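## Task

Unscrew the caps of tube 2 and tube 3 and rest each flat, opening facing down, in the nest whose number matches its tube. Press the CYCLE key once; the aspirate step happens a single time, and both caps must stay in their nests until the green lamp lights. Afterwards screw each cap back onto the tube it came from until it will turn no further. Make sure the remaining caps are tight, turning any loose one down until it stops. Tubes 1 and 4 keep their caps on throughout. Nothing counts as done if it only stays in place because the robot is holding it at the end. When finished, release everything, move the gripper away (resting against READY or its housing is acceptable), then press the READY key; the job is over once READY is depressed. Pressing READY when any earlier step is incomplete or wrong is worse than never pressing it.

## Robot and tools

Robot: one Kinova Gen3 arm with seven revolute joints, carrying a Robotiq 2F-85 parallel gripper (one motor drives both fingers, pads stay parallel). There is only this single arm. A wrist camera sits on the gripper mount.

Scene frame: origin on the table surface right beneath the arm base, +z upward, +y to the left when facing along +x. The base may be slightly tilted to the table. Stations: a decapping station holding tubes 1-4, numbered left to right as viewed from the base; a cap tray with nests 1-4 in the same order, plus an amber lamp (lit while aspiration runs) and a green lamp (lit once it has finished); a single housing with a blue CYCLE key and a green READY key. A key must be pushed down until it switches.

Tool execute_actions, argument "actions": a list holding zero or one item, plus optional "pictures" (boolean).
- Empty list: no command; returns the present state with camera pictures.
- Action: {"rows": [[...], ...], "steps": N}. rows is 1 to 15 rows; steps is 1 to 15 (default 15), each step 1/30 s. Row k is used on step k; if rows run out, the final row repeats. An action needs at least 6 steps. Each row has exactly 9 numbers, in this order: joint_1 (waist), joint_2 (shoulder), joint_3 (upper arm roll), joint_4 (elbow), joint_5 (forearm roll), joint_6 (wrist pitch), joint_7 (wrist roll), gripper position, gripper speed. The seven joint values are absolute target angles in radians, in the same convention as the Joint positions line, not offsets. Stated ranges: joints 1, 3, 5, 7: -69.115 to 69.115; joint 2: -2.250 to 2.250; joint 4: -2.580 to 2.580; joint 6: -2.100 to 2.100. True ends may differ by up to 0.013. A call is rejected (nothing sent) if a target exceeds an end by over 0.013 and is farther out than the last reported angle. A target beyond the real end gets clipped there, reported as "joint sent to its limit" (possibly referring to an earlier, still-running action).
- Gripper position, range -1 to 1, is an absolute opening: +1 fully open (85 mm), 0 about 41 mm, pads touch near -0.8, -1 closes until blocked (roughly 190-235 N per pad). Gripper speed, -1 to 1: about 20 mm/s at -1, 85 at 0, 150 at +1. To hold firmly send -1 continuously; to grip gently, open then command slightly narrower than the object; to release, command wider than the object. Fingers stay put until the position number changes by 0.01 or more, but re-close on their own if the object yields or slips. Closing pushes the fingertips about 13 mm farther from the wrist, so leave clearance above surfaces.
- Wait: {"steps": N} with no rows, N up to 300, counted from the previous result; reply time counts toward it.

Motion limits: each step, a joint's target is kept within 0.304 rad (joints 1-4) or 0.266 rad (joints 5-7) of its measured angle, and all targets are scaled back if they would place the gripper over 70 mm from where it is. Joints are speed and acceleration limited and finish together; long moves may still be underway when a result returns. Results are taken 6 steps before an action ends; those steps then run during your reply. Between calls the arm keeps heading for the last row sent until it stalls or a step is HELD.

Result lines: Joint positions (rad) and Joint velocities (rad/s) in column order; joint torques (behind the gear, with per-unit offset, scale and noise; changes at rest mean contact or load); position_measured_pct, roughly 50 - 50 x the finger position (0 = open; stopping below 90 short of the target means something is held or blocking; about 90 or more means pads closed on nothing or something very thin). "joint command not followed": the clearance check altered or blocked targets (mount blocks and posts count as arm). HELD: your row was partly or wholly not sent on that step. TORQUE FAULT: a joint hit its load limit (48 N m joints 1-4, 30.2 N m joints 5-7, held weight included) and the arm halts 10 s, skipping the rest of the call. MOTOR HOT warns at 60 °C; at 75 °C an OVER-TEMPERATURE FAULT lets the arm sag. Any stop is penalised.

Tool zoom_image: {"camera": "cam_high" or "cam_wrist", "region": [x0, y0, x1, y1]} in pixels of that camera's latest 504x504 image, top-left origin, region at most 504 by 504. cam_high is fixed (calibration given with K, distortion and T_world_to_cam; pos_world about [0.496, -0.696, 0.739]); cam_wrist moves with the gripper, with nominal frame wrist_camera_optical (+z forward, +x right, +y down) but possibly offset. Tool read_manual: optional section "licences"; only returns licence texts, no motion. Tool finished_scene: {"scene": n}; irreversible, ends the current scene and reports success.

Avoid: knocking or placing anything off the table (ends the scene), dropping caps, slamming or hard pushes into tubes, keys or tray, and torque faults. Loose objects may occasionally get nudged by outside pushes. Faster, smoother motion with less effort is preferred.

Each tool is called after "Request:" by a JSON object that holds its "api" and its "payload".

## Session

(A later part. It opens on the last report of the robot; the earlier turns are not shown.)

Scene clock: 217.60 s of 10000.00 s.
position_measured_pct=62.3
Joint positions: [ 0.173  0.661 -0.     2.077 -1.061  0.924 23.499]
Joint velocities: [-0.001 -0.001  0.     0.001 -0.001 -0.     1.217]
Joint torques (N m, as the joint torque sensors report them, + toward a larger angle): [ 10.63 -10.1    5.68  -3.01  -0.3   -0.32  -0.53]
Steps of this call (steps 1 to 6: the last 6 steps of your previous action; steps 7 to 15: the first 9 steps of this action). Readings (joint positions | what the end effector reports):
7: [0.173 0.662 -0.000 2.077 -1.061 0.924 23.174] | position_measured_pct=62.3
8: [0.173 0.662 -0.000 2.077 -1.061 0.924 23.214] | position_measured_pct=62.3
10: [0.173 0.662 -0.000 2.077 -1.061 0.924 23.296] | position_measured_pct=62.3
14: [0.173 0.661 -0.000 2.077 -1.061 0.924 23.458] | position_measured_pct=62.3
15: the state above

Request:
{"api": "execute_actions", "payload": {"actions": [{"rows": [[0.1687,0.6645,0,2.0785,-1.0677,0.9204,23.925,-1,0],[0.1650,0.6678,0,2.0800,-1.0739,0.9170,23.93,-1,0],[0.1612,0.6710,0,2.0814,-1.0802,0.9136,23.935,-1,0],[0.1575,0.6743,0,2.0829,-1.0864,0.9102,23.94,-1,0],[0.1538,0.6776,0,2.0843,-1.0926,0.9068,23.945,-1,0],[0.1501,0.6809,0,2.0857,-1.0988,0.9034,23.95,-1,0],[0.1464,0.6842,0,2.0872,-1.1050,0.9000,23.954,-1,0],[0.1426,0.6874,0,2.0886,-1.1113,0.8966,23.959,-1,0],[0.1389,0.6907,0,2.0901,-1.1175,0.8932,23.964,-1,0],[0.1352,0.6940,0,2.0915,-1.1237,0.8898,23.969,-1,0]], "steps": 15}]}}

Request:
{"api": "execute_actions", "payload": {"actions": [{"steps": 14}], "pictures": true}}

Scene clock: 219.10 s of 10000.00 s.
position_measured_pct=62.3
Joint positions: [ 0.144  0.686  0.     2.088 -1.109  0.898 23.957]
Joint velocities: [-0.109  0.095 -0.     0.044 -0.187 -0.101  0.146]
Joint torques (N m, as the joint torque sensors report them, + toward a larger angle): [ 10.63 -10.34   5.8   -2.69  -0.28  -0.32  -0.35]
Steps of this call (steps 1 to 6: the last 6 steps of your previous action; steps 7 to 30: the robot went on to your last target; steps 31 to 36: nothing new was sent; steps 37 to 45: the first 9 steps of this action). Readings (joint positions | what the end effector reports):
37: [0.171 0.662 0.000 2.077 -1.062 0.923 23.921] | position_measured_pct=62.3
38: [0.168 0.665 0.000 2.078 -1.066 0.921 23.924] | position_measured_pct=62.3
40: [0.161 0.671 0.000 2.081 -1.078 0.915 23.933] | position_measured_pct=62.3
44: [0.147 0.683 0.000 2.087 -1.103 0.901 23.953] | position_measured_pct=62.3
45: the state above

Scene clock: 219.57 s of 10000.00 s.
position_measured_pct=62.3
Joint positions: [ 0.135  0.694 -0.     2.092 -1.124  0.89  23.969]
Joint velocities: [-0.     0.001 -0.    -0.002 -0.    -0.001  0.   ]
Joint torques (N m, as the joint torque sensors report them, + toward a larger angle): [ 10.93 -10.53   5.83  -2.66  -0.28  -0.29  -0.32]
Kept back: nothing.
Steps of this call (steps 1 to 6: the last 6 steps of your previous action; steps 7 to 14: the robot went on to your last target). Readings (joint positions | what the end effector reports):
1: [0.140 0.690 0.000 2.090 -1.115 0.894 23.962] | position_measured_pct=62.3
2: [0.137 0.692 -0.000 2.091 -1.121 0.891 23.967] | position_measured_pct=62.3
4: [0.137 0.693 -0.000 2.091 -1.124 0.890 23.969] | position_measured_pct=62.3
8: [0.136 0.694 -0.000 2.091 -1.124 0.890 23.969] | position_measured_pct=62.3
14: the state above

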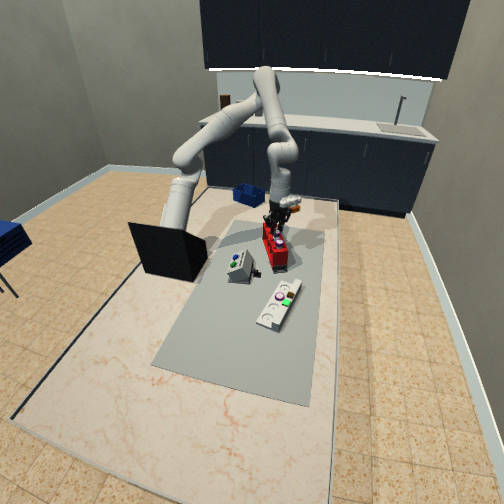

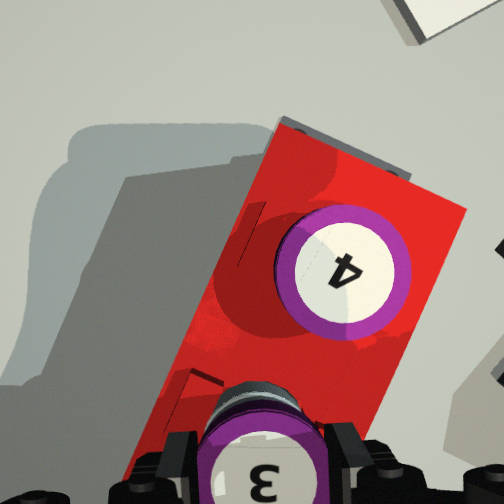

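Request:
{"api": "execute_actions", "payload": {"actions": [{"rows": [[0.1343,0.6948,0,2.0918,-1.1253,0.8890,23.970,-1,0],[0.1333,0.6957,0,2.0921,-1.1269,0.8883,23.971,-1,0],[0.1324,0.6965,0,2.0924,-1.1285,0.8875,23.972,-1,0],[0.1315,0.6974,0,2.0927,-1.1301,0.8868,23.974,-1,0],[0.1306,0.6982,0,2.0930,-1.1317,0.8860,23.975,-1,0],[0.1296,0.6990,0,2.0933,-1.1333,0.8853,23.976,-1,0],[0.1287,0.6999,0,2.0935,-1.1349,0.8845,23.977,-1,0],[0.1278,0.7007,0,2.0938,-1.1364,0.8838,23.978,-1,0],[0.1269,0.7015,0,2.0941,-1.1380,0.8830,23.979,-1,0],[0.1260,0.7024,0,2.0944,-1.1396,0.8823,23.981,-1,0],[0.1251,0.7032,0,2.0947,-1.1412,0.8815,23.982,-1,0],[0.1242,0.7040,0,2.0950,-1.1428,0.8808,23.983,-1,0],[0.1233,0.7048,0,2.0953,-1.1444,0.8800,23.984,-1,0]], "steps": 15}]}}

Request:
{"api": "execute_actions", "payload": {"actions": [{"rows": [[0.1226,0.7054,0,2.0955,-1.1456,0.8795,23.985,-1,0],[0.1220,0.7060,0,2.0957,-1.1468,0.8789,23.986,-1,0],[0.1213,0.7066,0,2.0959,-1.1479,0.8784,23.987,-1,0],[0.1206,0.7072,0,2.0961,-1.1491,0.8778,23.988,-1,0],[0.1200,0.7079,0,2.0964,-1.1503,0.8773,23.989,-1,0],[0.1193,0.7085,0,2.0966,-1.1515,0.8768,23.99,-1,0],[0.1186,0.7091,0,2.0968,-1.1527,0.8762,23.99,-1,0],[0.1179,0.7097,0,2.0970,-1.1538,0.8757,23.991,-1,0],[0.1173,0.7103,0,2.0972,-1.1550,0.8751,23.992,-1,0],[0.1166,0.7109,0,2.0974,-1.1562,0.8746,23.993,-1,0]], "steps": 15}]}}

Request:
{"api": "execute_actions", "payload": {"actions": [{"steps": 10}], "pictures": true}}

Scene clock: 221.30 s of 10000.00 s.
position_measured_pct=62.3
Joint positions: [ 0.131  0.696  0.003  2.095 -1.134  0.887 23.978]
Joint velocities: [-0.009  0.002  0.011  0.013 -0.038 -0.014  0.03 ]
Joint torques (N m, as the joint torque sensors report them, + toward a larger angle): [ 6.99 -5.62  3.37 -3.92 -1.42 -2.07 -0.38]
Steps of this call (steps 1 to 30: the robot went on to your last target; steps 31 to 43: nothing new was sent; steps 44 to 52: the first 9 steps of this action). Readings (joint positions | what the end effector reports):
44: [0.135 0.694 0.000 2.092 -1.124 0.890 23.969] | position_measured_pct=62.3
45: [0.134 0.695 0.000 2.092 -1.125 0.889 23.970] | position_measured_pct=62.3
47: [0.133 0.696 0.000 2.093 -1.128 0.888 23.972] | position_measured_pct=62.3
51: [0.131 0.696 0.002 2.094 -1.133 0.887 23.977] | position_measured_pct=62.3
52: the state above

Scene clock: 221.80 s of 10000.00 s.
position_measured_pct=62.3
Joint positions: [ 0.119  0.709  0.001  2.096 -1.154  0.875 23.991]
Joint velocities: [-0.016  0.014  0.007  0.002 -0.036 -0.017  0.027]
Joint torques (N m, as the joint torque sensors report them, + toward a larger angle): [ 9.62 -9.84  4.58 -1.75  0.27  0.01 -0.28]
Steps of this call (steps 1 to 6: the last 6 steps of your previous action; steps 7 to 15: the first 9 steps of this action). Readings (joint positions | what the end effector reports):
7: [0.125 0.703 0.000 2.095 -1.145 0.880 23.984] | position_measured_pct=62.3
8: [0.124 0.704 0.000 2.095 -1.146 0.879 23.985] | position_measured_pct=62.3
10: [0.122 0.706 0.000 2.095 -1.148 0.878 23.987] | position_measured_pct=62.3
14: [0.119 0.708 0.000 2.096 -1.153 0.876 23.990] | position_measured_pct=62.3
15: the state above

Scene clock: 222.13 s of 10000.00 s.
position_measured_pct=62.3
Joint positions: [ 0.118  0.71   0.001  2.096 -1.157  0.874 23.993]
Joint velocities: [ 0.     0.001  0.    -0.001  0.001 -0.    -0.   ]
Joint torques (N m, as the joint torque sensors report them, + toward a larger angle): [ 9.9  -9.71  4.79 -1.37  0.03  0.04 -0.27]
Kept back: nothing.
Steps of this call (steps 1 to 6: the last 6 steps of your previous action; steps 7 to 10: the robot went on to your last target). Readings (joint positions | what the end effector reports):
1: [0.118 0.709 0.001 2.096 -1.156 0.875 23.992] | position_measured_pct=62.3
2: [0.118 0.710 0.001 2.096 -1.157 0.874 23.993] | position_measured_pct=62.3
4: [0.118 0.710 0.001 2.096 -1.157 0.874 23.993] | position_measured_pct=62.3
8: [0.118 0.710 0.001 2.096 -1.157 0.874 23.993] | position_measured_pct=62.3
10: the state above

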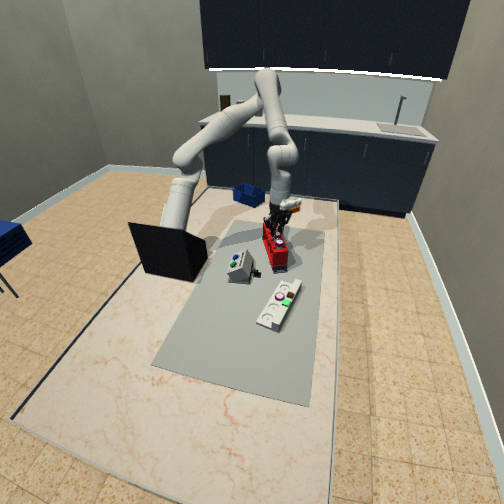

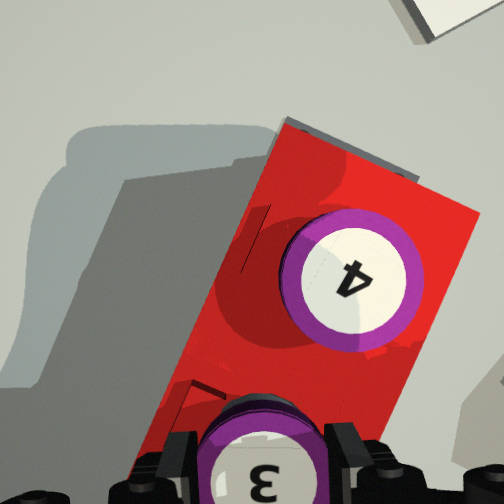

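Request:
{"api": "execute_actions", "payload": {"actions": [{"rows": [[0.1166,0.7110,0,2.0970,-1.1560,0.8747,23.993,-1,0],[0.1166,0.7112,0,2.0965,-1.1557,0.8748,23.993,-1,0],[0.1166,0.7113,0,2.0961,-1.1555,0.8749,23.993,-1,0]], "steps": 12}]}}

Request:
{"api": "execute_actions", "payload": {"actions": [{"steps": 10}]}}

Scene clock: 223.40 s of 10000.00 s.
position_measured_pct=62.3
Joint positions: [ 0.118  0.71   0.001  2.095 -1.156  0.874 23.993]
Joint velocities: [ 0.     0.001 -0.    -0.002  0.     0.001 -0.   ]
Joint torques (N m, as the joint torque sensors report them, + toward a larger angle): [ 10.03 -10.02   4.93  -1.71  -0.1    0.03  -0.29]
Steps of this call (steps 1 to 15: the robot went on to your last target; steps 16 to 32: nothing new was sent; steps 33 to 38: the first 6 steps of this action). Readings (joint positions | what the end effector reports):
33: [0.118 0.710 0.001 2.096 -1.157 0.874 23.993] | position_measured_pct=62.3
34: [0.118 0.710 0.001 2.096 -1.157 0.874 23.993] | position_measured_pct=62.3
36: [0.118 0.710 0.001 2.095 -1.156 0.874 23.993] | position_measured_pct=62.3
38: the state above

Scene clock: 223.73 s of 10000.00 s.
position_measured_pct=62.3
Joint positions: [ 0.118  0.71   0.001  2.095 -1.156  0.874 23.993]
Joint velocities: [-0.001 -0.002  0.     0.001  0.001  0.     0.   ]
Joint torques (N m, as the joint torque sensors report them, + toward a larger angle): [ 9.96 -9.85  5.02 -1.42 -0.03 -0.03 -0.35]
Kept back: nothing.
Steps of this call (steps 1 to 6: the last 6 steps of your previous action; steps 7 to 10: the robot went on to your last target). Readings (joint positions | what the end effector reports):
1: [0.118 0.710 0.001 2.095 -1.156 0.874 23.993] | position_measured_pct=62.3
2: [0.118 0.710 0.001 2.095 -1.156 0.874 23.993] | position_measured_pct=62.3
4: [0.118 0.710 0.001 2.095 -1.156 0.874 23.993] | position_measured_pct=62.3
8: [0.118 0.710 0.001 2.095 -1.156 0.874 23.993] | position_measured_pct=62.3
10: the state above

Request:
{"api": "execute_actions", "payload": {"actions": []}}

Request:
{"api": "zoom_image", "payload": {"camera": "cam_wrist", "region": [160, 340, 360, 504]}}

Request:
{"api": "zoom_image", "payload": {"camera": "cam_high", "region": [240, 190, 320, 270]}}

Scene clock: 225.13 s of 10000.00 s.
position_measured_pct=62.3
Joint positions: [ 0.118  0.71   0.001  2.095 -1.156  0.874 23.993]
Joint velocities: [ 0.001 -0.    -0.    -0.     0.001 -0.    -0.   ]
Joint torques (N m, as the joint torque sensors report them, + toward a larger angle): [ 10.04 -10.03   5.    -1.39  -0.1   -0.03  -0.35]
Kept back: nothing.
Steps of this call (steps 1 to 15: the robot went on to your last target; steps 16 to 42: nothing new was sent). Readings (joint positions | what the end effector reports):
1: [0.118 0.710 0.001 2.095 -1.156 0.874 23.993] | position_measured_pct=62.3
2: [0.118 0.710 0.001 2.095 -1.156 0.874 23.993] | position_measured_pct=62.3
4: [0.118 0.710 0.001 2.095 -1.156 0.874 23.993] | position_measured_pct=62.3
8: [0.118 0.710 0.001 2.095 -1.156 0.874 23.993] | position_measured_pct=62.3
42: the state above
The arm was judged still, so your last target was given up. Only a new action makes it travel on or press farther. Fingers that are still opening or closing keep moving.

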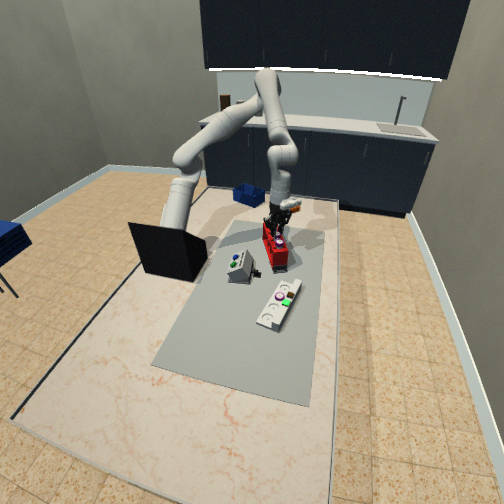

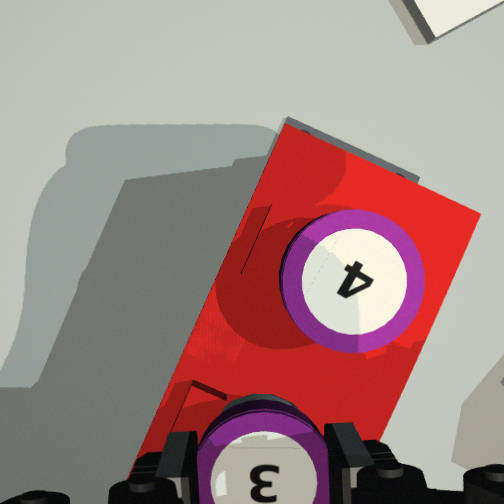

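Region (160, 340, 360, 504) of cam_wrist's 504x504 image, scaled by 2.520; it fills the top 413 rows of this view, and the rest is white.

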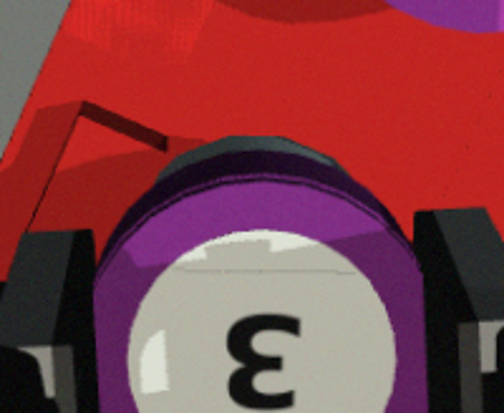

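Region (240, 190, 320, 270) of cam_high's 504x504 image, scaled by 6.300, with more detail than that image has.

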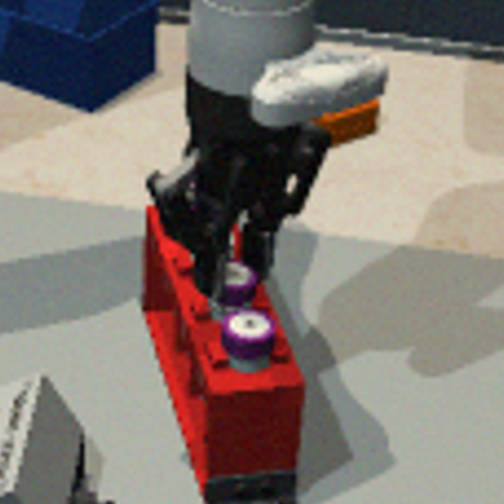

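Request:
{"api": "execute_actions", "payload": {"actions": [{"rows": [[0.1166,0.7113,0,2.0961,-1.1555,0.8749,23.96,-1,0],[0.1166,0.7113,0,2.0961,-1.1555,0.8749,23.93,-1,0],[0.1166,0.7113,0,2.0961,-1.1555,0.8749,23.90,-1,0],[0.1166,0.7113,0,2.0961,-1.1555,0.8749,23.87,-1,0],[0.1166,0.7113,0,2.0961,-1.1555,0.8749,23.84,-1,0],[0.1166,0.7113,0,2.0961,-1.1555,0.8749,23.81,-1,0],[0.1166,0.7113,0,2.0961,-1.1555,0.8749,23.78,-1,0],[0.1166,0.7113,0,2.0961,-1.1555,0.8749,23.75,-1,0],[0.1166,0.7113,0,2.0961,-1.1555,0.8749,23.72,-1,0],[0.1166,0.7113,0,2.0961,-1.1555,0.8749,23.69,-1,0]], "steps": 15}]}}

Request:
{"api": "execute_actions", "payload": {"actions": [{"steps": 10}]}}

Scene clock: 226.07 s of 10000.00 s.
position_measured_pct=62.3
Joint positions: [ 0.118  0.711  0.001  2.095 -1.156  0.874 23.791]
Joint velocities: [-0.     0.001  0.001  0.001  0.001 -0.001 -0.888]
Joint torques (N m, as the joint torque sensors report them, + toward a larger angle): [ 10.14 -10.25   4.92  -1.57  -0.12   0.16  -0.41]
Steps of this call (steps 1 to 19: nothing new was sent; steps 20 to 28: the first 9 steps of this action). Readings (joint positions | what the end effector reports):
20: [0.118 0.710 0.001 2.095 -1.156 0.874 23.992] | position_measured_pct=62.3
21: [0.118 0.710 0.001 2.095 -1.156 0.874 23.982] | position_measured_pct=62.3
23: [0.118 0.710 0.001 2.095 -1.156 0.874 23.937] | position_measured_pct=62.3
27: [0.118 0.711 0.001 2.095 -1.156 0.874 23.821] | position_measured_pct=62.3
28: the state above

Scene clock: 226.40 s of 10000.00 s.
position_measured_pct=62.3
Joint positions: [ 0.118  0.711  0.001  2.095 -1.156  0.874 23.69 ]
Joint velocities: [-0.002  0.001 -0.    -0.001 -0.     0.    -0.   ]
Joint torques (N m, as the joint torque sensors report them, + toward a larger angle): [ 10.12 -10.28   4.89  -1.71  -0.18   0.23  -0.35]
Kept back: nothing.
Steps of this call (steps 1 to 6: the last 6 steps of your previous action; steps 7 to 10: the robot went on to your last target). Readings (joint positions | what the end effector reports):
1: [0.118 0.711 0.001 2.095 -1.156 0.874 23.762] | position_measured_pct=62.3
2: [0.118 0.711 0.001 2.095 -1.156 0.874 23.732] | position_measured_pct=62.3
4: [0.118 0.711 0.001 2.095 -1.156 0.874 23.695] | position_measured_pct=62.3
8: [0.118 0.711 0.001 2.095 -1.156 0.874 23.690] | position_measured_pct=62.3
10: the state above

Request:
{"api": "execute_actions", "payload": {"actions": [{"rows": [[0.1166,0.7113,0,2.0961,-1.1555,0.8749,23.725,-1,0],[0.1166,0.7113,0,2.0961,-1.1555,0.8749,23.76,-1,0],[0.1167,0.7112,0,2.0961,-1.1554,0.8750,23.795,-1,0],[0.1167,0.7112,0,2.0961,-1.1553,0.8750,23.83,-1,0],[0.1167,0.7112,0,2.0961,-1.1553,0.8750,23.865,-1,0],[0.1168,0.7111,0,2.0960,-1.1552,0.8750,23.90,-1,0],[0.1168,0.7111,0,2.0960,-1.1551,0.8751,23.935,-1,0],[0.1169,0.7111,0,2.0960,-1.1550,0.8751,23.97,-1,0],[0.1169,0.7110,0,2.0960,-1.1550,0.8751,24.005,-1,0],[0.1169,0.7110,0,2.0960,-1.1549,0.8751,24.04,-1,0],[0.1170,0.7110,0,2.0960,-1.1548,0.8752,24.075,-1,0],[0.1170,0.7109,0,2.0960,-1.1548,0.8752,24.11,-1,0],[0.1170,0.7109,0,2.0960,-1.1547,0.8752,24.145,-1,0],[0.1171,0.7109,0,2.0960,-1.1547,0.8752,24.18,-1,0],[0.1171,0.7108,0,2.0960,-1.1546,0.8753,24.215,-1,0]], "steps": 15}]}}

Request:
{"api": "execute_actions", "payload": {"actions": [{"steps": 12}]}}

Scene clock: 230.10 s of 10000.00 s.
position_measured_pct=62.3
Joint positions: [ 0.118  0.711  0.001  2.095 -1.156  0.874 23.915]
Joint velocities: [ 0.    -0.001 -0.001  0.001  0.002  0.002  1.027]
Joint torques (N m, as the joint torque sensors report them, + toward a larger angle): [ 10.08 -10.11   5.07  -1.4    0.19   0.04  -0.44]
Steps of this call (steps 1 to 30: the robot went on to your last target; steps 31 to 102: nothing new was sent; steps 103 to 111: the first 9 steps of this action). Readings (joint positions | what the end effector reports):
103: [0.118 0.711 0.001 2.095 -1.156 0.874 23.691] | position_measured_pct=62.3
104: [0.118 0.711 0.001 2.095 -1.156 0.874 23.701] | position_measured_pct=62.3
106: [0.118 0.711 0.001 2.095 -1.156 0.874 23.749] | position_measured_pct=62.3
110: [0.118 0.711 0.001 2.095 -1.156 0.874 23.881] | position_measured_pct=62.3
111: the state above

Scene clock: 230.50 s of 10000.00 s.
position_measured_pct=62.3
Joint positions: [ 0.118  0.71   0.001  2.095 -1.155  0.875 24.215]
Joint velocities: [ 0.     0.001 -0.    -0.001 -0.001  0.     0.002]
Joint torques (N m, as the joint torque sensors report them, + toward a larger angle): [ 10.16 -10.16   5.24  -1.32   0.09   0.    -0.19]
Kept back: nothing.
Steps of this call (steps 1 to 6: the last 6 steps of your previous action; steps 7 to 12: the robot went on to your last target). Readings (joint positions | what the end effector reports):
1: [0.118 0.710 0.001 2.095 -1.156 0.874 23.950] | position_measured_pct=62.3
2: [0.118 0.710 0.001 2.095 -1.156 0.874 23.984] | position_measured_pct=62.3
4: [0.118 0.710 0.001 2.095 -1.156 0.874 24.054] | position_measured_pct=62.3
8: [0.118 0.710 0.001 2.095 -1.155 0.875 24.186] | position_measured_pct=62.3
12: the state above

Request:
{"api": "execute_actions", "payload": {"actions": [{"rows": [[0.1171,0.7108,0,2.0960,-1.1546,0.8753,24.25,-1,0],[0.1171,0.7108,0,2.0960,-1.1546,0.8753,24.285,-1,0],[0.1171,0.7108,0,2.0960,-1.1546,0.8753,24.32,-1,0],[0.1171,0.7108,0,2.0960,-1.1546,0.8753,24.355,-1,0],[0.1171,0.7108,0,2.0960,-1.1546,0.8753,24.39,-1,0],[0.1171,0.7108,0,2.0960,-1.1546,0.8753,24.425,-1,0],[0.1171,0.7108,0,2.0960,-1.1546,0.8753,24.46,-1,0],[0.1171,0.7108,0,2.0960,-1.1546,0.8753,24.495,-1,0],[0.1171,0.7108,0,2.0960,-1.1546,0.8753,24.53,-1,0],[0.1171,0.7108,0,2.0960,-1.1546,0.8753,24.565,-1,0],[0.1171,0.7108,0,2.0960,-1.1546,0.8753,24.60,-1,0],[0.1171,0.7108,0,2.0960,-1.1546,0.8753,24.635,-1,0],[0.1171,0.7108,0,2.0960,-1.1546,0.8753,24.67,-1,0],[0.1171,0.7108,0,2.0960,-1.1546,0.8753,24.70,-1,0]], "steps": 15}]}}

Request:
{"api": "execute_actions", "payload": {"actions": [{"steps": 12}]}}

Scene clock: 231.60 s of 10000.00 s.
position_measured_pct=62.3
Joint positions: [ 0.118  0.71   0.001  2.095 -1.156  0.875 24.44 ]
Joint velocities: [-0.001 -0.001 -0.001  0.    -0.001  0.001  1.027]
Joint torques (N m, as the joint torque sensors report them, + toward a larger angle): [10.18 -9.85  5.31 -1.15  0.38 -0.17 -0.26]
Steps of this call (steps 1 to 24: the robot went on to your last target; steps 25 to 33: the first 9 steps of this action). Readings (joint positions | what the end effector reports):
25: [0.118 0.710 0.001 2.095 -1.155 0.875 24.216] | position_measured_pct=62.3
26: [0.118 0.710 0.001 2.095 -1.155 0.875 24.226] | position_measured_pct=62.3
28: [0.118 0.710 0.001 2.095 -1.156 0.875 24.274] | position_measured_pct=62.3
32: [0.118 0.710 0.001 2.095 -1.156 0.875 24.406] | position_measured_pct=62.3
33: the state above

Scene clock: 232.00 s of 10000.00 s.
position_measured_pct=62.3
Joint positions: [ 0.118  0.71   0.     2.094 -1.156  0.875 24.7  ]
Joint velocities: [-0.002  0.002  0.    -0.    -0.     0.001 -0.   ]
Joint torques (N m, as the joint torque sensors report them, + toward a larger angle): [10.43 -9.73  5.55 -0.97  0.38 -0.2  -0.34]
Kept back: nothing.
Steps of this call (steps 1 to 6: the last 6 steps of your previous action; steps 7 to 12: the robot went on to your last target). Readings (joint positions | what the end effector reports):
1: [0.118 0.710 0.001 2.095 -1.156 0.875 24.475] | position_measured_pct=62.3
2: [0.118 0.710 0.001 2.095 -1.156 0.875 24.509] | position_measured_pct=62.3
4: [0.118 0.710 0.000 2.095 -1.156 0.875 24.579] | position_measured_pct=62.3
8: [0.118 0.709 0.000 2.094 -1.156 0.875 24.691] | position_measured_pct=62.3
12: the state above

Request:
{"api": "execute_actions", "payload": {"actions": [{"rows": [[0.1169,0.7107,0,2.0958,-1.1546,0.8753,24.70,-1,0],[0.1167,0.7107,0,2.0957,-1.1547,0.8752,24.70,-1,0],[0.1165,0.7109,0,2.0958,-1.1551,0.8751,24.70,-1,0],[0.1163,0.7111,0,2.0958,-1.1554,0.8750,24.70,-1,0],[0.1161,0.7113,0,2.0959,-1.1558,0.8748,24.70,-1,0],[0.1159,0.7115,0,2.0959,-1.1561,0.8747,24.70,-1,0],[0.1157,0.7117,0,2.0960,-1.1565,0.8745,24.70,-1,0],[0.1155,0.7118,0,2.0960,-1.1568,0.8744,24.70,-1,0],[0.1153,0.7120,0,2.0961,-1.1571,0.8743,24.70,-1,0],[0.1151,0.7122,0,2.0961,-1.1575,0.8741,24.70,-1,0],[0.1149,0.7124,0,2.0962,-1.1578,0.8740,24.70,-1,0]], "steps": 15}]}}

Request:
{"api": "execute_actions", "payload": {"actions": [{"steps": 12}]}}

Scene clock: 234.70 s of 10000.00 s.
position_measured_pct=62.3
Joint positions: [ 0.117  0.71   0.001  2.095 -1.157  0.875 24.7  ]
Joint velocities: [-0.001  0.002  0.002  0.003 -0.009 -0.001  0.   ]
Joint torques (N m, as the joint torque sensors report them, + toward a larger angle): [ 9.77 -8.94  5.29 -1.49 -0.04 -0.51 -0.4 ]
Steps of this call (steps 1 to 30: the robot went on to your last target; steps 31 to 72: nothing new was sent; steps 73 to 81: the first 9 steps of this action). Readings (joint positions | what the end effector reports):
73: [0.118 0.710 0.000 2.094 -1.156 0.875 24.700] | position_measured_pct=62.3
74: [0.117 0.710 0.000 2.094 -1.156 0.875 24.700] | position_measured_pct=62.3
76: [0.117 0.710 0.000 2.094 -1.156 0.875 24.700] | position_measured_pct=62.3
80: [0.117 0.710 0.001 2.095 -1.157 0.875 24.700] | position_measured_pct=62.3
81: the state above

Scene clock: 235.10 s of 10000.00 s.
position_measured_pct=62.3
Joint positions: [ 0.116  0.71   0.001  2.095 -1.158  0.875 24.7  ]
Joint velocities: [ 0.001 -0.001  0.     0.002  0.001  0.    -0.   ]
Joint torques (N m, as the joint torque sensors report them, + toward a larger angle): [ 9.7  -8.79  5.01 -1.74 -0.1  -0.53 -0.31]
Kept back: nothing.
Steps of this call (steps 1 to 6: the last 6 steps of your previous action; steps 7 to 12: the robot went on to your last target). Readings (joint positions | what the end effector reports):
1: [0.117 0.710 0.001 2.095 -1.158 0.875 24.700] | position_measured_pct=62.3
2: [0.116 0.710 0.001 2.095 -1.158 0.875 24.700] | position_measured_pct=62.3
4: [0.116 0.710 0.001 2.095 -1.158 0.875 24.700] | position_measured_pct=62.3
8: [0.116 0.710 0.001 2.095 -1.158 0.875 24.700] | position_measured_pct=62.3
12: the state above

Request:
{"api": "execute_actions", "payload": {"actions": [{"rows": [[0.1155,0.7118,0,2.0960,-1.1568,0.8744,24.68,-1,0],[0.1159,0.7115,0,2.0959,-1.1561,0.8747,24.65,-1,0],[0.1161,0.7113,0,2.0959,-1.1558,0.8748,24.62,-1,0],[0.1161,0.7113,0,2.0959,-1.1558,0.8748,24.585,-1,0],[0.1161,0.7113,0,2.0959,-1.1558,0.8748,24.55,-1,0],[0.1161,0.7113,0,2.0959,-1.1558,0.8748,24.515,-1,0],[0.1160,0.7114,0,2.0959,-1.1559,0.8748,24.48,-1,0],[0.1160,0.7114,0,2.0959,-1.1560,0.8748,24.445,-1,0],[0.1160,0.7114,0,2.0959,-1.1560,0.8747,24.41,-1,0],[0.1159,0.7115,0,2.0959,-1.1561,0.8747,24.375,-1,0],[0.1159,0.7115,0,2.0959,-1.1561,0.8747,24.34,-1,0],[0.1159,0.7115,0,2.0959,-1.1562,0.8747,24.305,-1,0],[0.1158,0.7116,0,2.0959,-1.1562,0.8747,24.27,-1,0],[0.1158,0.7116,0,2.0959,-1.1563,0.8746,24.235,-1,0],[0.1158,0.7116,0,2.0959,-1.1563,0.8746,24.20,-1,0]], "steps": 15}]}}

Request:
{"api": "execute_actions", "payload": {"actions": [{"rows": [[0.1153,0.7120,0,2.0960,-1.1572,0.8742,23.6,-1,0]], "steps": 15}]}}

Request:
{"api": "execute_actions", "payload": {"actions": [{"steps": 12}]}}

Scene clock: 239.83 s of 10000.00 s.
position_measured_pct=62.3
Joint positions: [ 0.117  0.71   0.001  2.094 -1.157  0.875 24.497]
Joint velocities: [ 0.     0.001  0.002 -0.002  0.001 -0.001 -0.996]
Joint torques (N m, as the joint torque sensors report them, + toward a larger angle): [10.19 -9.64  5.24 -1.19  0.08 -0.15 -0.46]
Steps of this call (steps 1 to 15: the robot went on to your last target; steps 16 to 133: nothing new was sent; steps 134 to 142: the first 9 steps of this action). Readings (joint positions | what the end effector reports):
134: [0.117 0.710 0.001 2.095 -1.158 0.875 24.699] | position_measured_pct=62.3
135: [0.117 0.710 0.001 2.095 -1.158 0.875 24.689] | position_measured_pct=62.3
137: [0.117 0.710 0.000 2.095 -1.157 0.875 24.648] | position_measured_pct=62.3
141: [0.117 0.710 0.001 2.094 -1.157 0.875 24.530] | position_measured_pct=62.3
142: the state above

Scene clock: 240.33 s of 10000.00 s.
position_measured_pct=62.3
Joint positions: [ 0.117  0.711  0.001  2.095 -1.157  0.874 23.932]
Joint velocities: [ 0.     0.002  0.001 -0.     0.    -0.001 -1.216]
Joint torques (N m, as the joint torque sensors report them, + toward a larger angle): [ 9.62 -9.8   4.59 -1.75 -0.38 -0.08 -0.23]
Steps of this call (steps 1 to 6: the last 6 steps of your previous action; steps 7 to 15: the first 9 steps of this action). Readings (joint positions | what the end effector reports):
7: [0.117 0.710 0.001 2.095 -1.157 0.874 24.255] | position_measured_pct=62.3
8: [0.117 0.710 0.001 2.095 -1.157 0.874 24.216] | position_measured_pct=62.3
10: [0.117 0.710 0.001 2.095 -1.157 0.874 24.135] | position_measured_pct=62.3
14: [0.117 0.710 0.001 2.095 -1.157 0.874 23.972] | position_measured_pct=62.3
15: the state above

Scene clock: 240.73 s of 10000.00 s.
position_measured_pct=62.3
Joint positions: [ 0.117  0.711  0.002  2.096 -1.157  0.874 23.6  ]
Joint velocities: [ 0.001 -0.002  0.    -0.     0.001 -0.    -0.   ]
Joint torques (N m, as the joint torque sensors report them, + toward a larger angle): [ 9.43 -9.79  4.34 -2.18 -0.54 -0.06 -0.44]
Kept back: nothing.
Steps of this call (steps 1 to 6: the last 6 steps of your previous action; steps 7 to 12: the robot went on to your last target). Readings (joint positions | what the end effector reports):
1: [0.117 0.711 0.001 2.095 -1.157 0.874 23.891] | position_measured_pct=62.3
2: [0.117 0.711 0.001 2.095 -1.157 0.874 23.850] | position_measured_pct=62.3
4: [0.117 0.711 0.002 2.095 -1.157 0.874 23.769] | position_measured_pct=62.3
8: [0.117 0.711 0.002 2.096 -1.157 0.874 23.624] | position_measured_pct=62.3
12: the state above

Request:
{"api": "execute_actions", "payload": {"actions": [{"rows": [[0.1153,0.7120,0,2.0960,-1.1572,0.8742,23.0,-1,0]], "steps": 15}]}}

Request:
{"api": "execute_actions", "payload": {"actions": [{"steps": 14}]}}

Scene clock: 241.60 s of 10000.00 s.
position_measured_pct=62.3
Joint positions: [ 0.117  0.711  0.002  2.096 -1.156  0.874 23.338]
Joint velocities: [ 0.     0.001  0.001  0.001  0.003  0.    -1.216]
Joint torques (N m, as the joint torque sensors report them, + toward a larger angle): [ 9.05 -9.71  4.08 -2.63 -0.9   0.   -0.37]
Steps of this call (steps 1 to 17: the robot went on to your last target; steps 18 to 26: the first 9 steps of this action). Readings (joint positions | what the end effector reports):
18: [0.117 0.711 0.002 2.096 -1.157 0.874 23.599] | position_measured_pct=62.3
19: [0.117 0.711 0.002 2.096 -1.157 0.874 23.589] | position_measured_pct=62.3
21: [0.117 0.711 0.002 2.096 -1.156 0.874 23.539] | position_measured_pct=62.3
25: [0.117 0.711 0.002 2.096 -1.156 0.874 23.379] | position_measured_pct=62.3
26: the state above

Scene clock: 242.07 s of 10000.00 s.
position_measured_pct=62.3
Joint positions: [ 0.117  0.711  0.002  2.097 -1.156  0.874 23.   ]
Joint velocities: [-0.     0.    -0.     0.002 -0.    -0.    -0.   ]
Joint torques (N m, as the joint torque sensors report them, + toward a larger angle): [ 9.21 -9.62  4.07 -2.85 -0.9  -0.22 -0.39]
Kept back: nothing.
Steps of this call (steps 1 to 6: the last 6 steps of your previous action; steps 7 to 14: the robot went on to your last target). Readings (joint positions | what the end effector reports):
1: [0.117 0.711 0.002 2.096 -1.156 0.874 23.297] | position_measured_pct=62.3
2: [0.117 0.711 0.002 2.096 -1.156 0.874 23.257] | position_measured_pct=62.3
4: [0.117 0.711 0.002 2.096 -1.156 0.874 23.176] | position_measured_pct=62.3
8: [0.117 0.711 0.002 2.097 -1.156 0.874 23.027] | position_measured_pct=62.3
14: the state above

Request:
{"api": "execute_actions", "payload": {"actions": []}}

Request:
{"api": "zoom_image", "payload": {"camera": "cam_wrist", "region": [190, 370, 340, 504]}}

Request:
{"api": "zoom_image", "payload": {"camera": "cam_high", "region": [255, 205, 305, 255]}}

Scene clock: 244.53 s of 10000.00 s.
position_measured_pct=62.3
Joint positions: [ 0.117  0.711  0.002  2.097 -1.156  0.874 23.   ]
Joint velocities: [ 0.     0.003 -0.    -0.001  0.    -0.    -0.   ]
Joint torques (N m, as the joint torque sensors report them, + toward a larger angle): [ 9.21 -9.74  4.14 -2.94 -0.9  -0.21 -0.35]
Kept back: nothing.
Steps of this call (steps 1 to 30: the robot went on to your last target; steps 31 to 74: nothing new was sent). Readings (joint positions | what the end effector reports):
1: [0.117 0.711 0.002 2.097 -1.156 0.874 23.000] | position_measured_pct=62.3
2: [0.117 0.711 0.002 2.097 -1.156 0.874 23.000] | position_measured_pct=62.3
4: [0.117 0.711 0.002 2.097 -1.156 0.874 23.000] | position_measured_pct=62.3
8: [0.117 0.711 0.002 2.097 -1.156 0.874 23.000] | position_measured_pct=62.3
74: the state above
The arm was judged still, so your last target was given up. Only a new action makes it travel on or press farther. Fingers that are still opening or closing keep moving.

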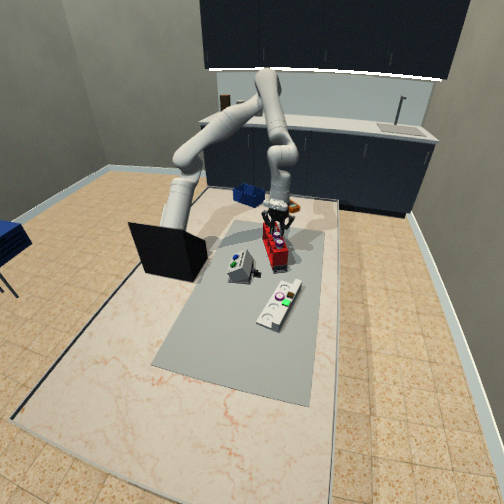

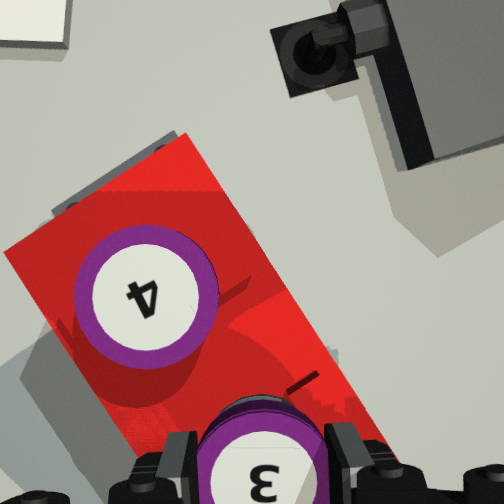

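Region (190, 370, 340, 504) of cam_wrist's 504x504 image, scaled by 3.360; it fills the top 450 rows of this view, and the rest is white.

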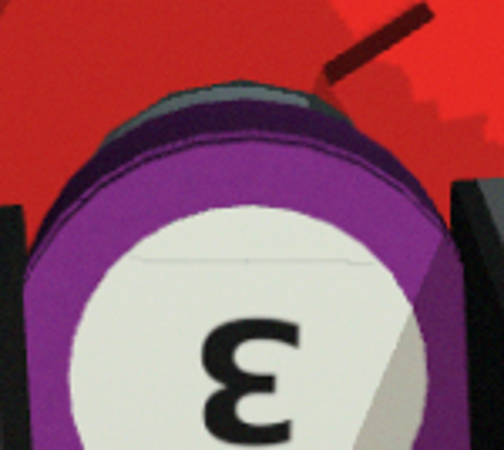

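Region (255, 205, 305, 255) of cam_high's 504x504 image, scaled by 10.080, with more detail than that image has.

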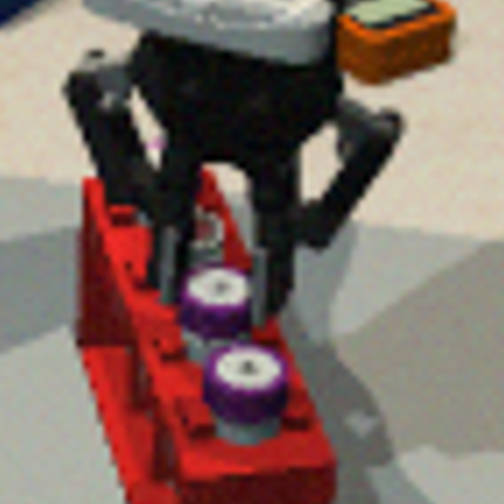

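Request:
{"api": "zoom_image", "payload": {"camera": "cam_wrist", "region": [60, 210, 240, 390]}}

Region (60, 210, 240, 390) of cam_wrist's 504x504 image, scaled by 2.800.

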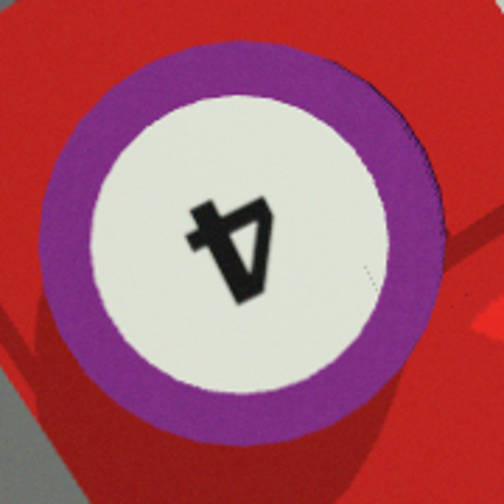

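Request:
{"api": "execute_actions", "payload": {"actions": [{"rows": [[0.1158,0.7116,0,2.0959,-1.1563,0.8746,23.0,-1,0],[0.1163,0.7111,0,2.0958,-1.1555,0.8749,23.0,-1,0],[0.1168,0.7106,0,2.0956,-1.1546,0.8753,23.0,-1,0],[0.1172,0.7102,0,2.0955,-1.1538,0.8756,23.0,-1,0],[0.1172,0.7102,0,2.0955,-1.1538,0.8756,23.0,-1,0],[0.1172,0.7102,0,2.0955,-1.1538,0.8756,23.0,-1,0],[0.1172,0.7102,0,2.0955,-1.1538,0.8756,23.0,-0.05,-0.3]], "steps": 15}]}}

Request:
{"api": "execute_actions", "payload": {"actions": [{"steps": 12}], "pictures": true}}

Request:
{"api": "zoom_image", "payload": {"camera": "cam_wrist", "region": [190, 370, 340, 504]}}

Scene clock: 252.07 s of 10000.00 s.
position_measured_pct=60.3
Joint positions: [ 0.118  0.71   0.001  2.096 -1.153  0.875 23.   ]
Joint velocities: [-0.005  0.001 -0.007 -0.001 -0.005  0.005  0.   ]
Joint torques (N m, as the joint torque sensors report them, + toward a larger angle): [ 10.5  -10.89   5.31  -2.28  -0.35  -0.18  -0.28]
Steps of this call (steps 1 to 217: nothing new was sent; steps 218 to 226: the first 9 steps of this action). Readings (joint positions | what the end effector reports):
218: [0.118 0.711 0.002 2.097 -1.155 0.874 23.000] | position_measured_pct=62.3
219: [0.118 0.711 0.002 2.097 -1.155 0.874 23.000] | position_measured_pct=62.3
221: [0.118 0.710 0.001 2.096 -1.154 0.874 23.000] | position_measured_pct=62.3
225: [0.118 0.710 0.001 2.096 -1.153 0.875 23.000] | position_measured_pct=61.9
226: the state above

Scene clock: 252.47 s of 10000.00 s.
position_measured_pct=52.4
Joint positions: [ 0.117  0.71  -0.     2.095 -1.154  0.876 23.   ]
Joint velocities: [ 0.    -0.001 -0.     0.001  0.    -0.    -0.   ]
Joint torques (N m, as the joint torque sensors report them, + toward a larger angle): [ 10.96 -10.69   5.75  -2.34  -0.25  -0.24  -0.34]
Kept back: nothing.
Steps of this call (steps 1 to 6: the last 6 steps of your previous action; steps 7 to 12: the robot went on to your last target). Readings (joint positions | what the end effector reports):
1: [0.118 0.710 0.001 2.096 -1.153 0.875 23.000] | position_measured_pct=58.3
2: [0.118 0.710 0.000 2.096 -1.154 0.875 23.000] | position_measured_pct=56.3
4: [0.117 0.710 0.000 2.096 -1.154 0.876 23.000] | position_measured_pct=53.6
8: [0.117 0.710 -0.000 2.096 -1.154 0.876 23.000] | position_measured_pct=52.8
12: the state above

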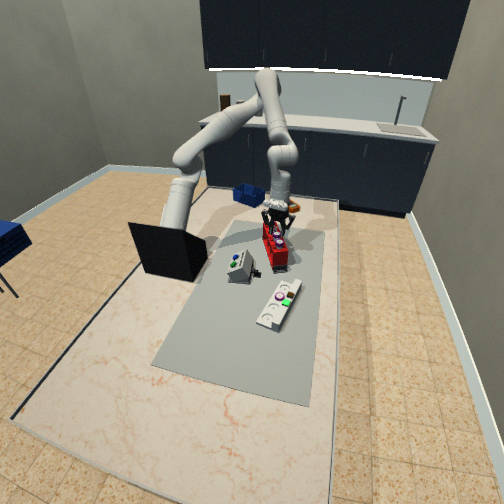

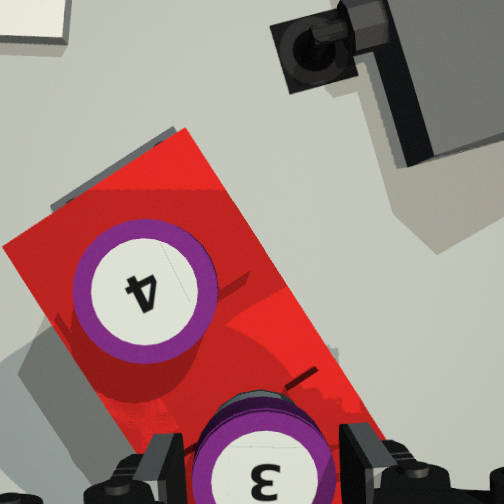

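Region (190, 370, 340, 504) of cam_wrist's 504x504 image, scaled by 3.360; it fills the top 450 rows of this view, and the rest is white.

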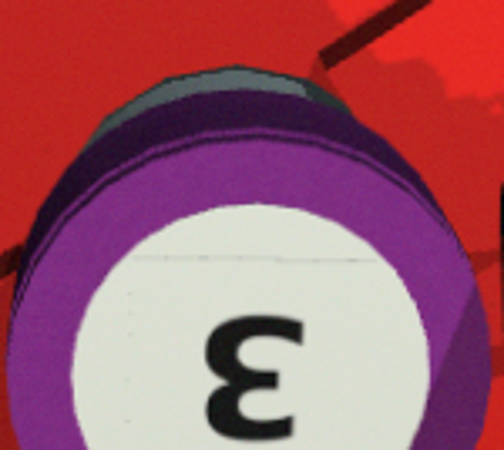

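Request:
{"api": "zoom_image", "payload": {"camera": "cam_wrist", "region": [60, 205, 240, 385]}}

Request:
{"api": "zoom_image", "payload": {"camera": "cam_high", "region": [255, 210, 300, 255]}}

Region (60, 205, 240, 385) of cam_wrist's 504x504 image, scaled by 2.800.

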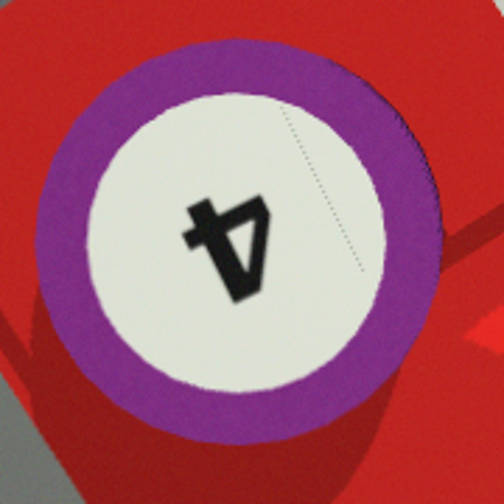

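Region (255, 210, 300, 255) of cam_high's 504x504 image, scaled by 11.200, with more detail than that image has.

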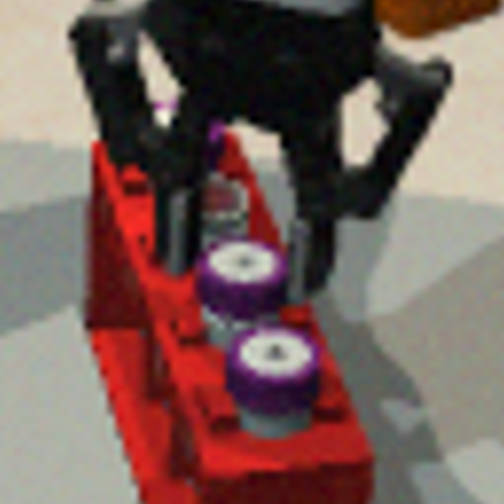

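Request:
{"api": "execute_actions", "payload": {"actions": [{"rows": [[0.1172,0.7102,0,2.0955,-1.1538,0.8756,23.8,-0.05,0]], "steps": 15}]}}

Request:
{"api": "execute_actions", "payload": {"actions": [{"rows": [[0.1172,0.7102,0,2.0955,-1.1538,0.8756,24.4,-0.05,0]], "steps": 15}]}}

Request:
{"api": "execute_actions", "payload": {"actions": [{"rows": [[0.1164,0.7109,0,2.0957,-1.1552,0.8750,24.57,-0.05,0],[0.1157,0.7116,0,2.0959,-1.1566,0.8745,24.57,-0.05,0],[0.1149,0.7124,0,2.0961,-1.1579,0.8739,24.57,-0.05,0],[0.1142,0.7131,0,2.0963,-1.1593,0.8734,24.57,-0.05,0],[0.1134,0.7138,0,2.0966,-1.1607,0.8728,24.57,-0.05,0],[0.1126,0.7145,0,2.0968,-1.1621,0.8722,24.57,-0.05,0],[0.1119,0.7152,0,2.0970,-1.1635,0.8717,24.57,-0.05,0],[0.1111,0.7160,0,2.0972,-1.1648,0.8711,24.57,-0.05,0],[0.1104,0.7167,0,2.0974,-1.1662,0.8706,24.57,-0.05,0],[0.1096,0.7174,0,2.0976,-1.1676,0.8700,24.57,-0.05,0]], "steps": 15}]}}

Request:
{"api": "execute_actions", "payload": {"actions": [{"steps": 15}], "pictures": true}}

Request:
{"api": "zoom_image", "payload": {"camera": "cam_wrist", "region": [190, 370, 340, 504]}}

Scene clock: 262.03 s of 10000.00 s.
position_measured_pct=52.4
Joint positions: [ 0.117  0.71   0.     2.096 -1.154  0.876 23.262]
Joint velocities: [ 0.001  0.001  0.    -0.002 -0.    -0.     1.215]
Joint torques (N m, as the joint torque sensors report them, + toward a larger angle): [ 10.89 -10.76   5.71  -2.38  -0.23  -0.28  -0.16]
Steps of this call (steps 1 to 15: the robot went on to your last target; steps 16 to 278: nothing new was sent; steps 279 to 287: the first 9 steps of this action). Readings (joint positions | what the end effector reports):
279: [0.117 0.710 0.000 2.096 -1.154 0.876 23.001] | position_measured_pct=52.4
280: [0.117 0.710 0.000 2.096 -1.154 0.876 23.011] | position_measured_pct=52.4
282: [0.117 0.710 0.000 2.096 -1.154 0.876 23.061] | position_measured_pct=52.4
286: [0.117 0.710 0.000 2.096 -1.154 0.876 23.221] | position_measured_pct=52.4
287: the state above

Scene clock: 262.53 s of 10000.00 s.
position_measured_pct=52.4
Joint positions: [ 0.117  0.71   0.     2.095 -1.154  0.876 23.872]
Joint velocities: [-0.     0.    -0.    -0.     0.    -0.     1.217]
Joint torques (N m, as the joint torque sensors report them, + toward a larger angle): [ 10.9  -10.68   5.71  -2.36  -0.25  -0.26  -0.18]
Steps of this call (steps 1 to 6: the last 6 steps of your previous action; steps 7 to 15: the first 9 steps of this action). Readings (joint positions | what the end effector reports):
7: [0.117 0.710 0.000 2.095 -1.154 0.876 23.546] | position_measured_pct=52.4
8: [0.117 0.710 0.000 2.095 -1.154 0.876 23.587] | position_measured_pct=52.4
10: [0.117 0.710 0.000 2.095 -1.154 0.876 23.668] | position_measured_pct=52.4
14: [0.117 0.710 0.000 2.095 -1.154 0.876 23.831] | position_measured_pct=52.4
15: the state above

Scene clock: 263.03 s of 10000.00 s.
position_measured_pct=52.4
Joint positions: [ 0.113  0.714  0.     2.096 -1.16   0.873 24.481]
Joint velocities: [-0.039  0.037  0.001  0.011 -0.066 -0.027  1.208]
Joint torques (N m, as the joint torque sensors report them, + toward a larger angle): [ 10.93 -10.83   5.62  -2.15  -0.23  -0.33  -0.49]
Steps of this call (steps 1 to 6: the last 6 steps of your previous action; steps 7 to 15: the first 9 steps of this action). Readings (joint positions | what the end effector reports):
7: [0.117 0.710 0.000 2.095 -1.154 0.876 24.156] | position_measured_pct=52.4
8: [0.117 0.710 0.000 2.095 -1.154 0.876 24.197] | position_measured_pct=52.4
10: [0.117 0.710 0.000 2.096 -1.154 0.875 24.278] | position_measured_pct=52.4
14: [0.115 0.713 0.000 2.096 -1.158 0.874 24.441] | position_measured_pct=52.4
15: the state above

Scene clock: 263.53 s of 10000.00 s.
position_measured_pct=52.4
Joint positions: [ 0.11   0.717 -0.     2.098 -1.168  0.87  24.57 ]
Joint velocities: [-0.    -0.     0.     0.001  0.001  0.     0.   ]
Joint torques (N m, as the joint torque sensors report them, + toward a larger angle): [ 11.1  -10.8    5.7   -2.37  -0.29  -0.24  -0.3 ]
Kept back: nothing.
Steps of this call (steps 1 to 6: the last 6 steps of your previous action; steps 7 to 15: the robot went on to your last target). Readings (joint positions | what the end effector reports):
1: [0.112 0.715 0.000 2.097 -1.162 0.872 24.519] | position_measured_pct=52.4
2: [0.111 0.716 0.000 2.097 -1.165 0.871 24.546] | position_measured_pct=52.4
4: [0.110 0.717 -0.000 2.098 -1.167 0.870 24.569] | position_measured_pct=52.4
8: [0.110 0.717 -0.000 2.098 -1.168 0.870 24.570] | position_measured_pct=52.4
15: the state above

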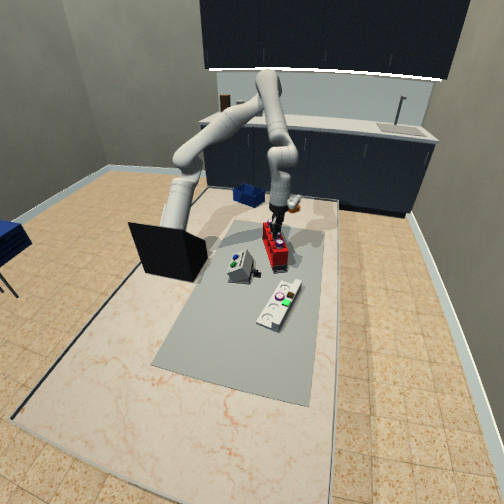

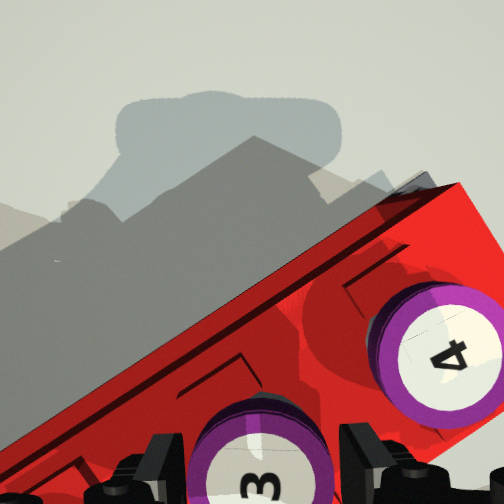

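Region (190, 370, 340, 504) of cam_wrist's 504x504 image, scaled by 3.360; it fills the top 450 rows of this view, and the rest is white.

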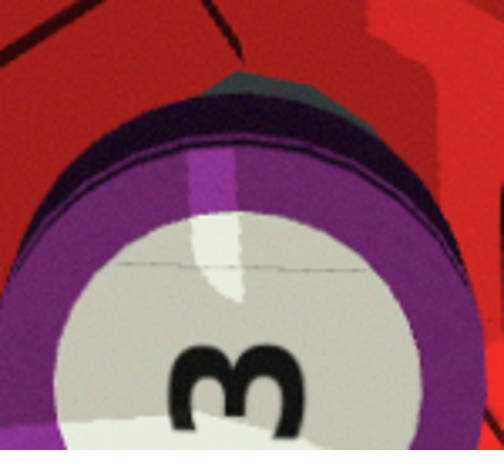

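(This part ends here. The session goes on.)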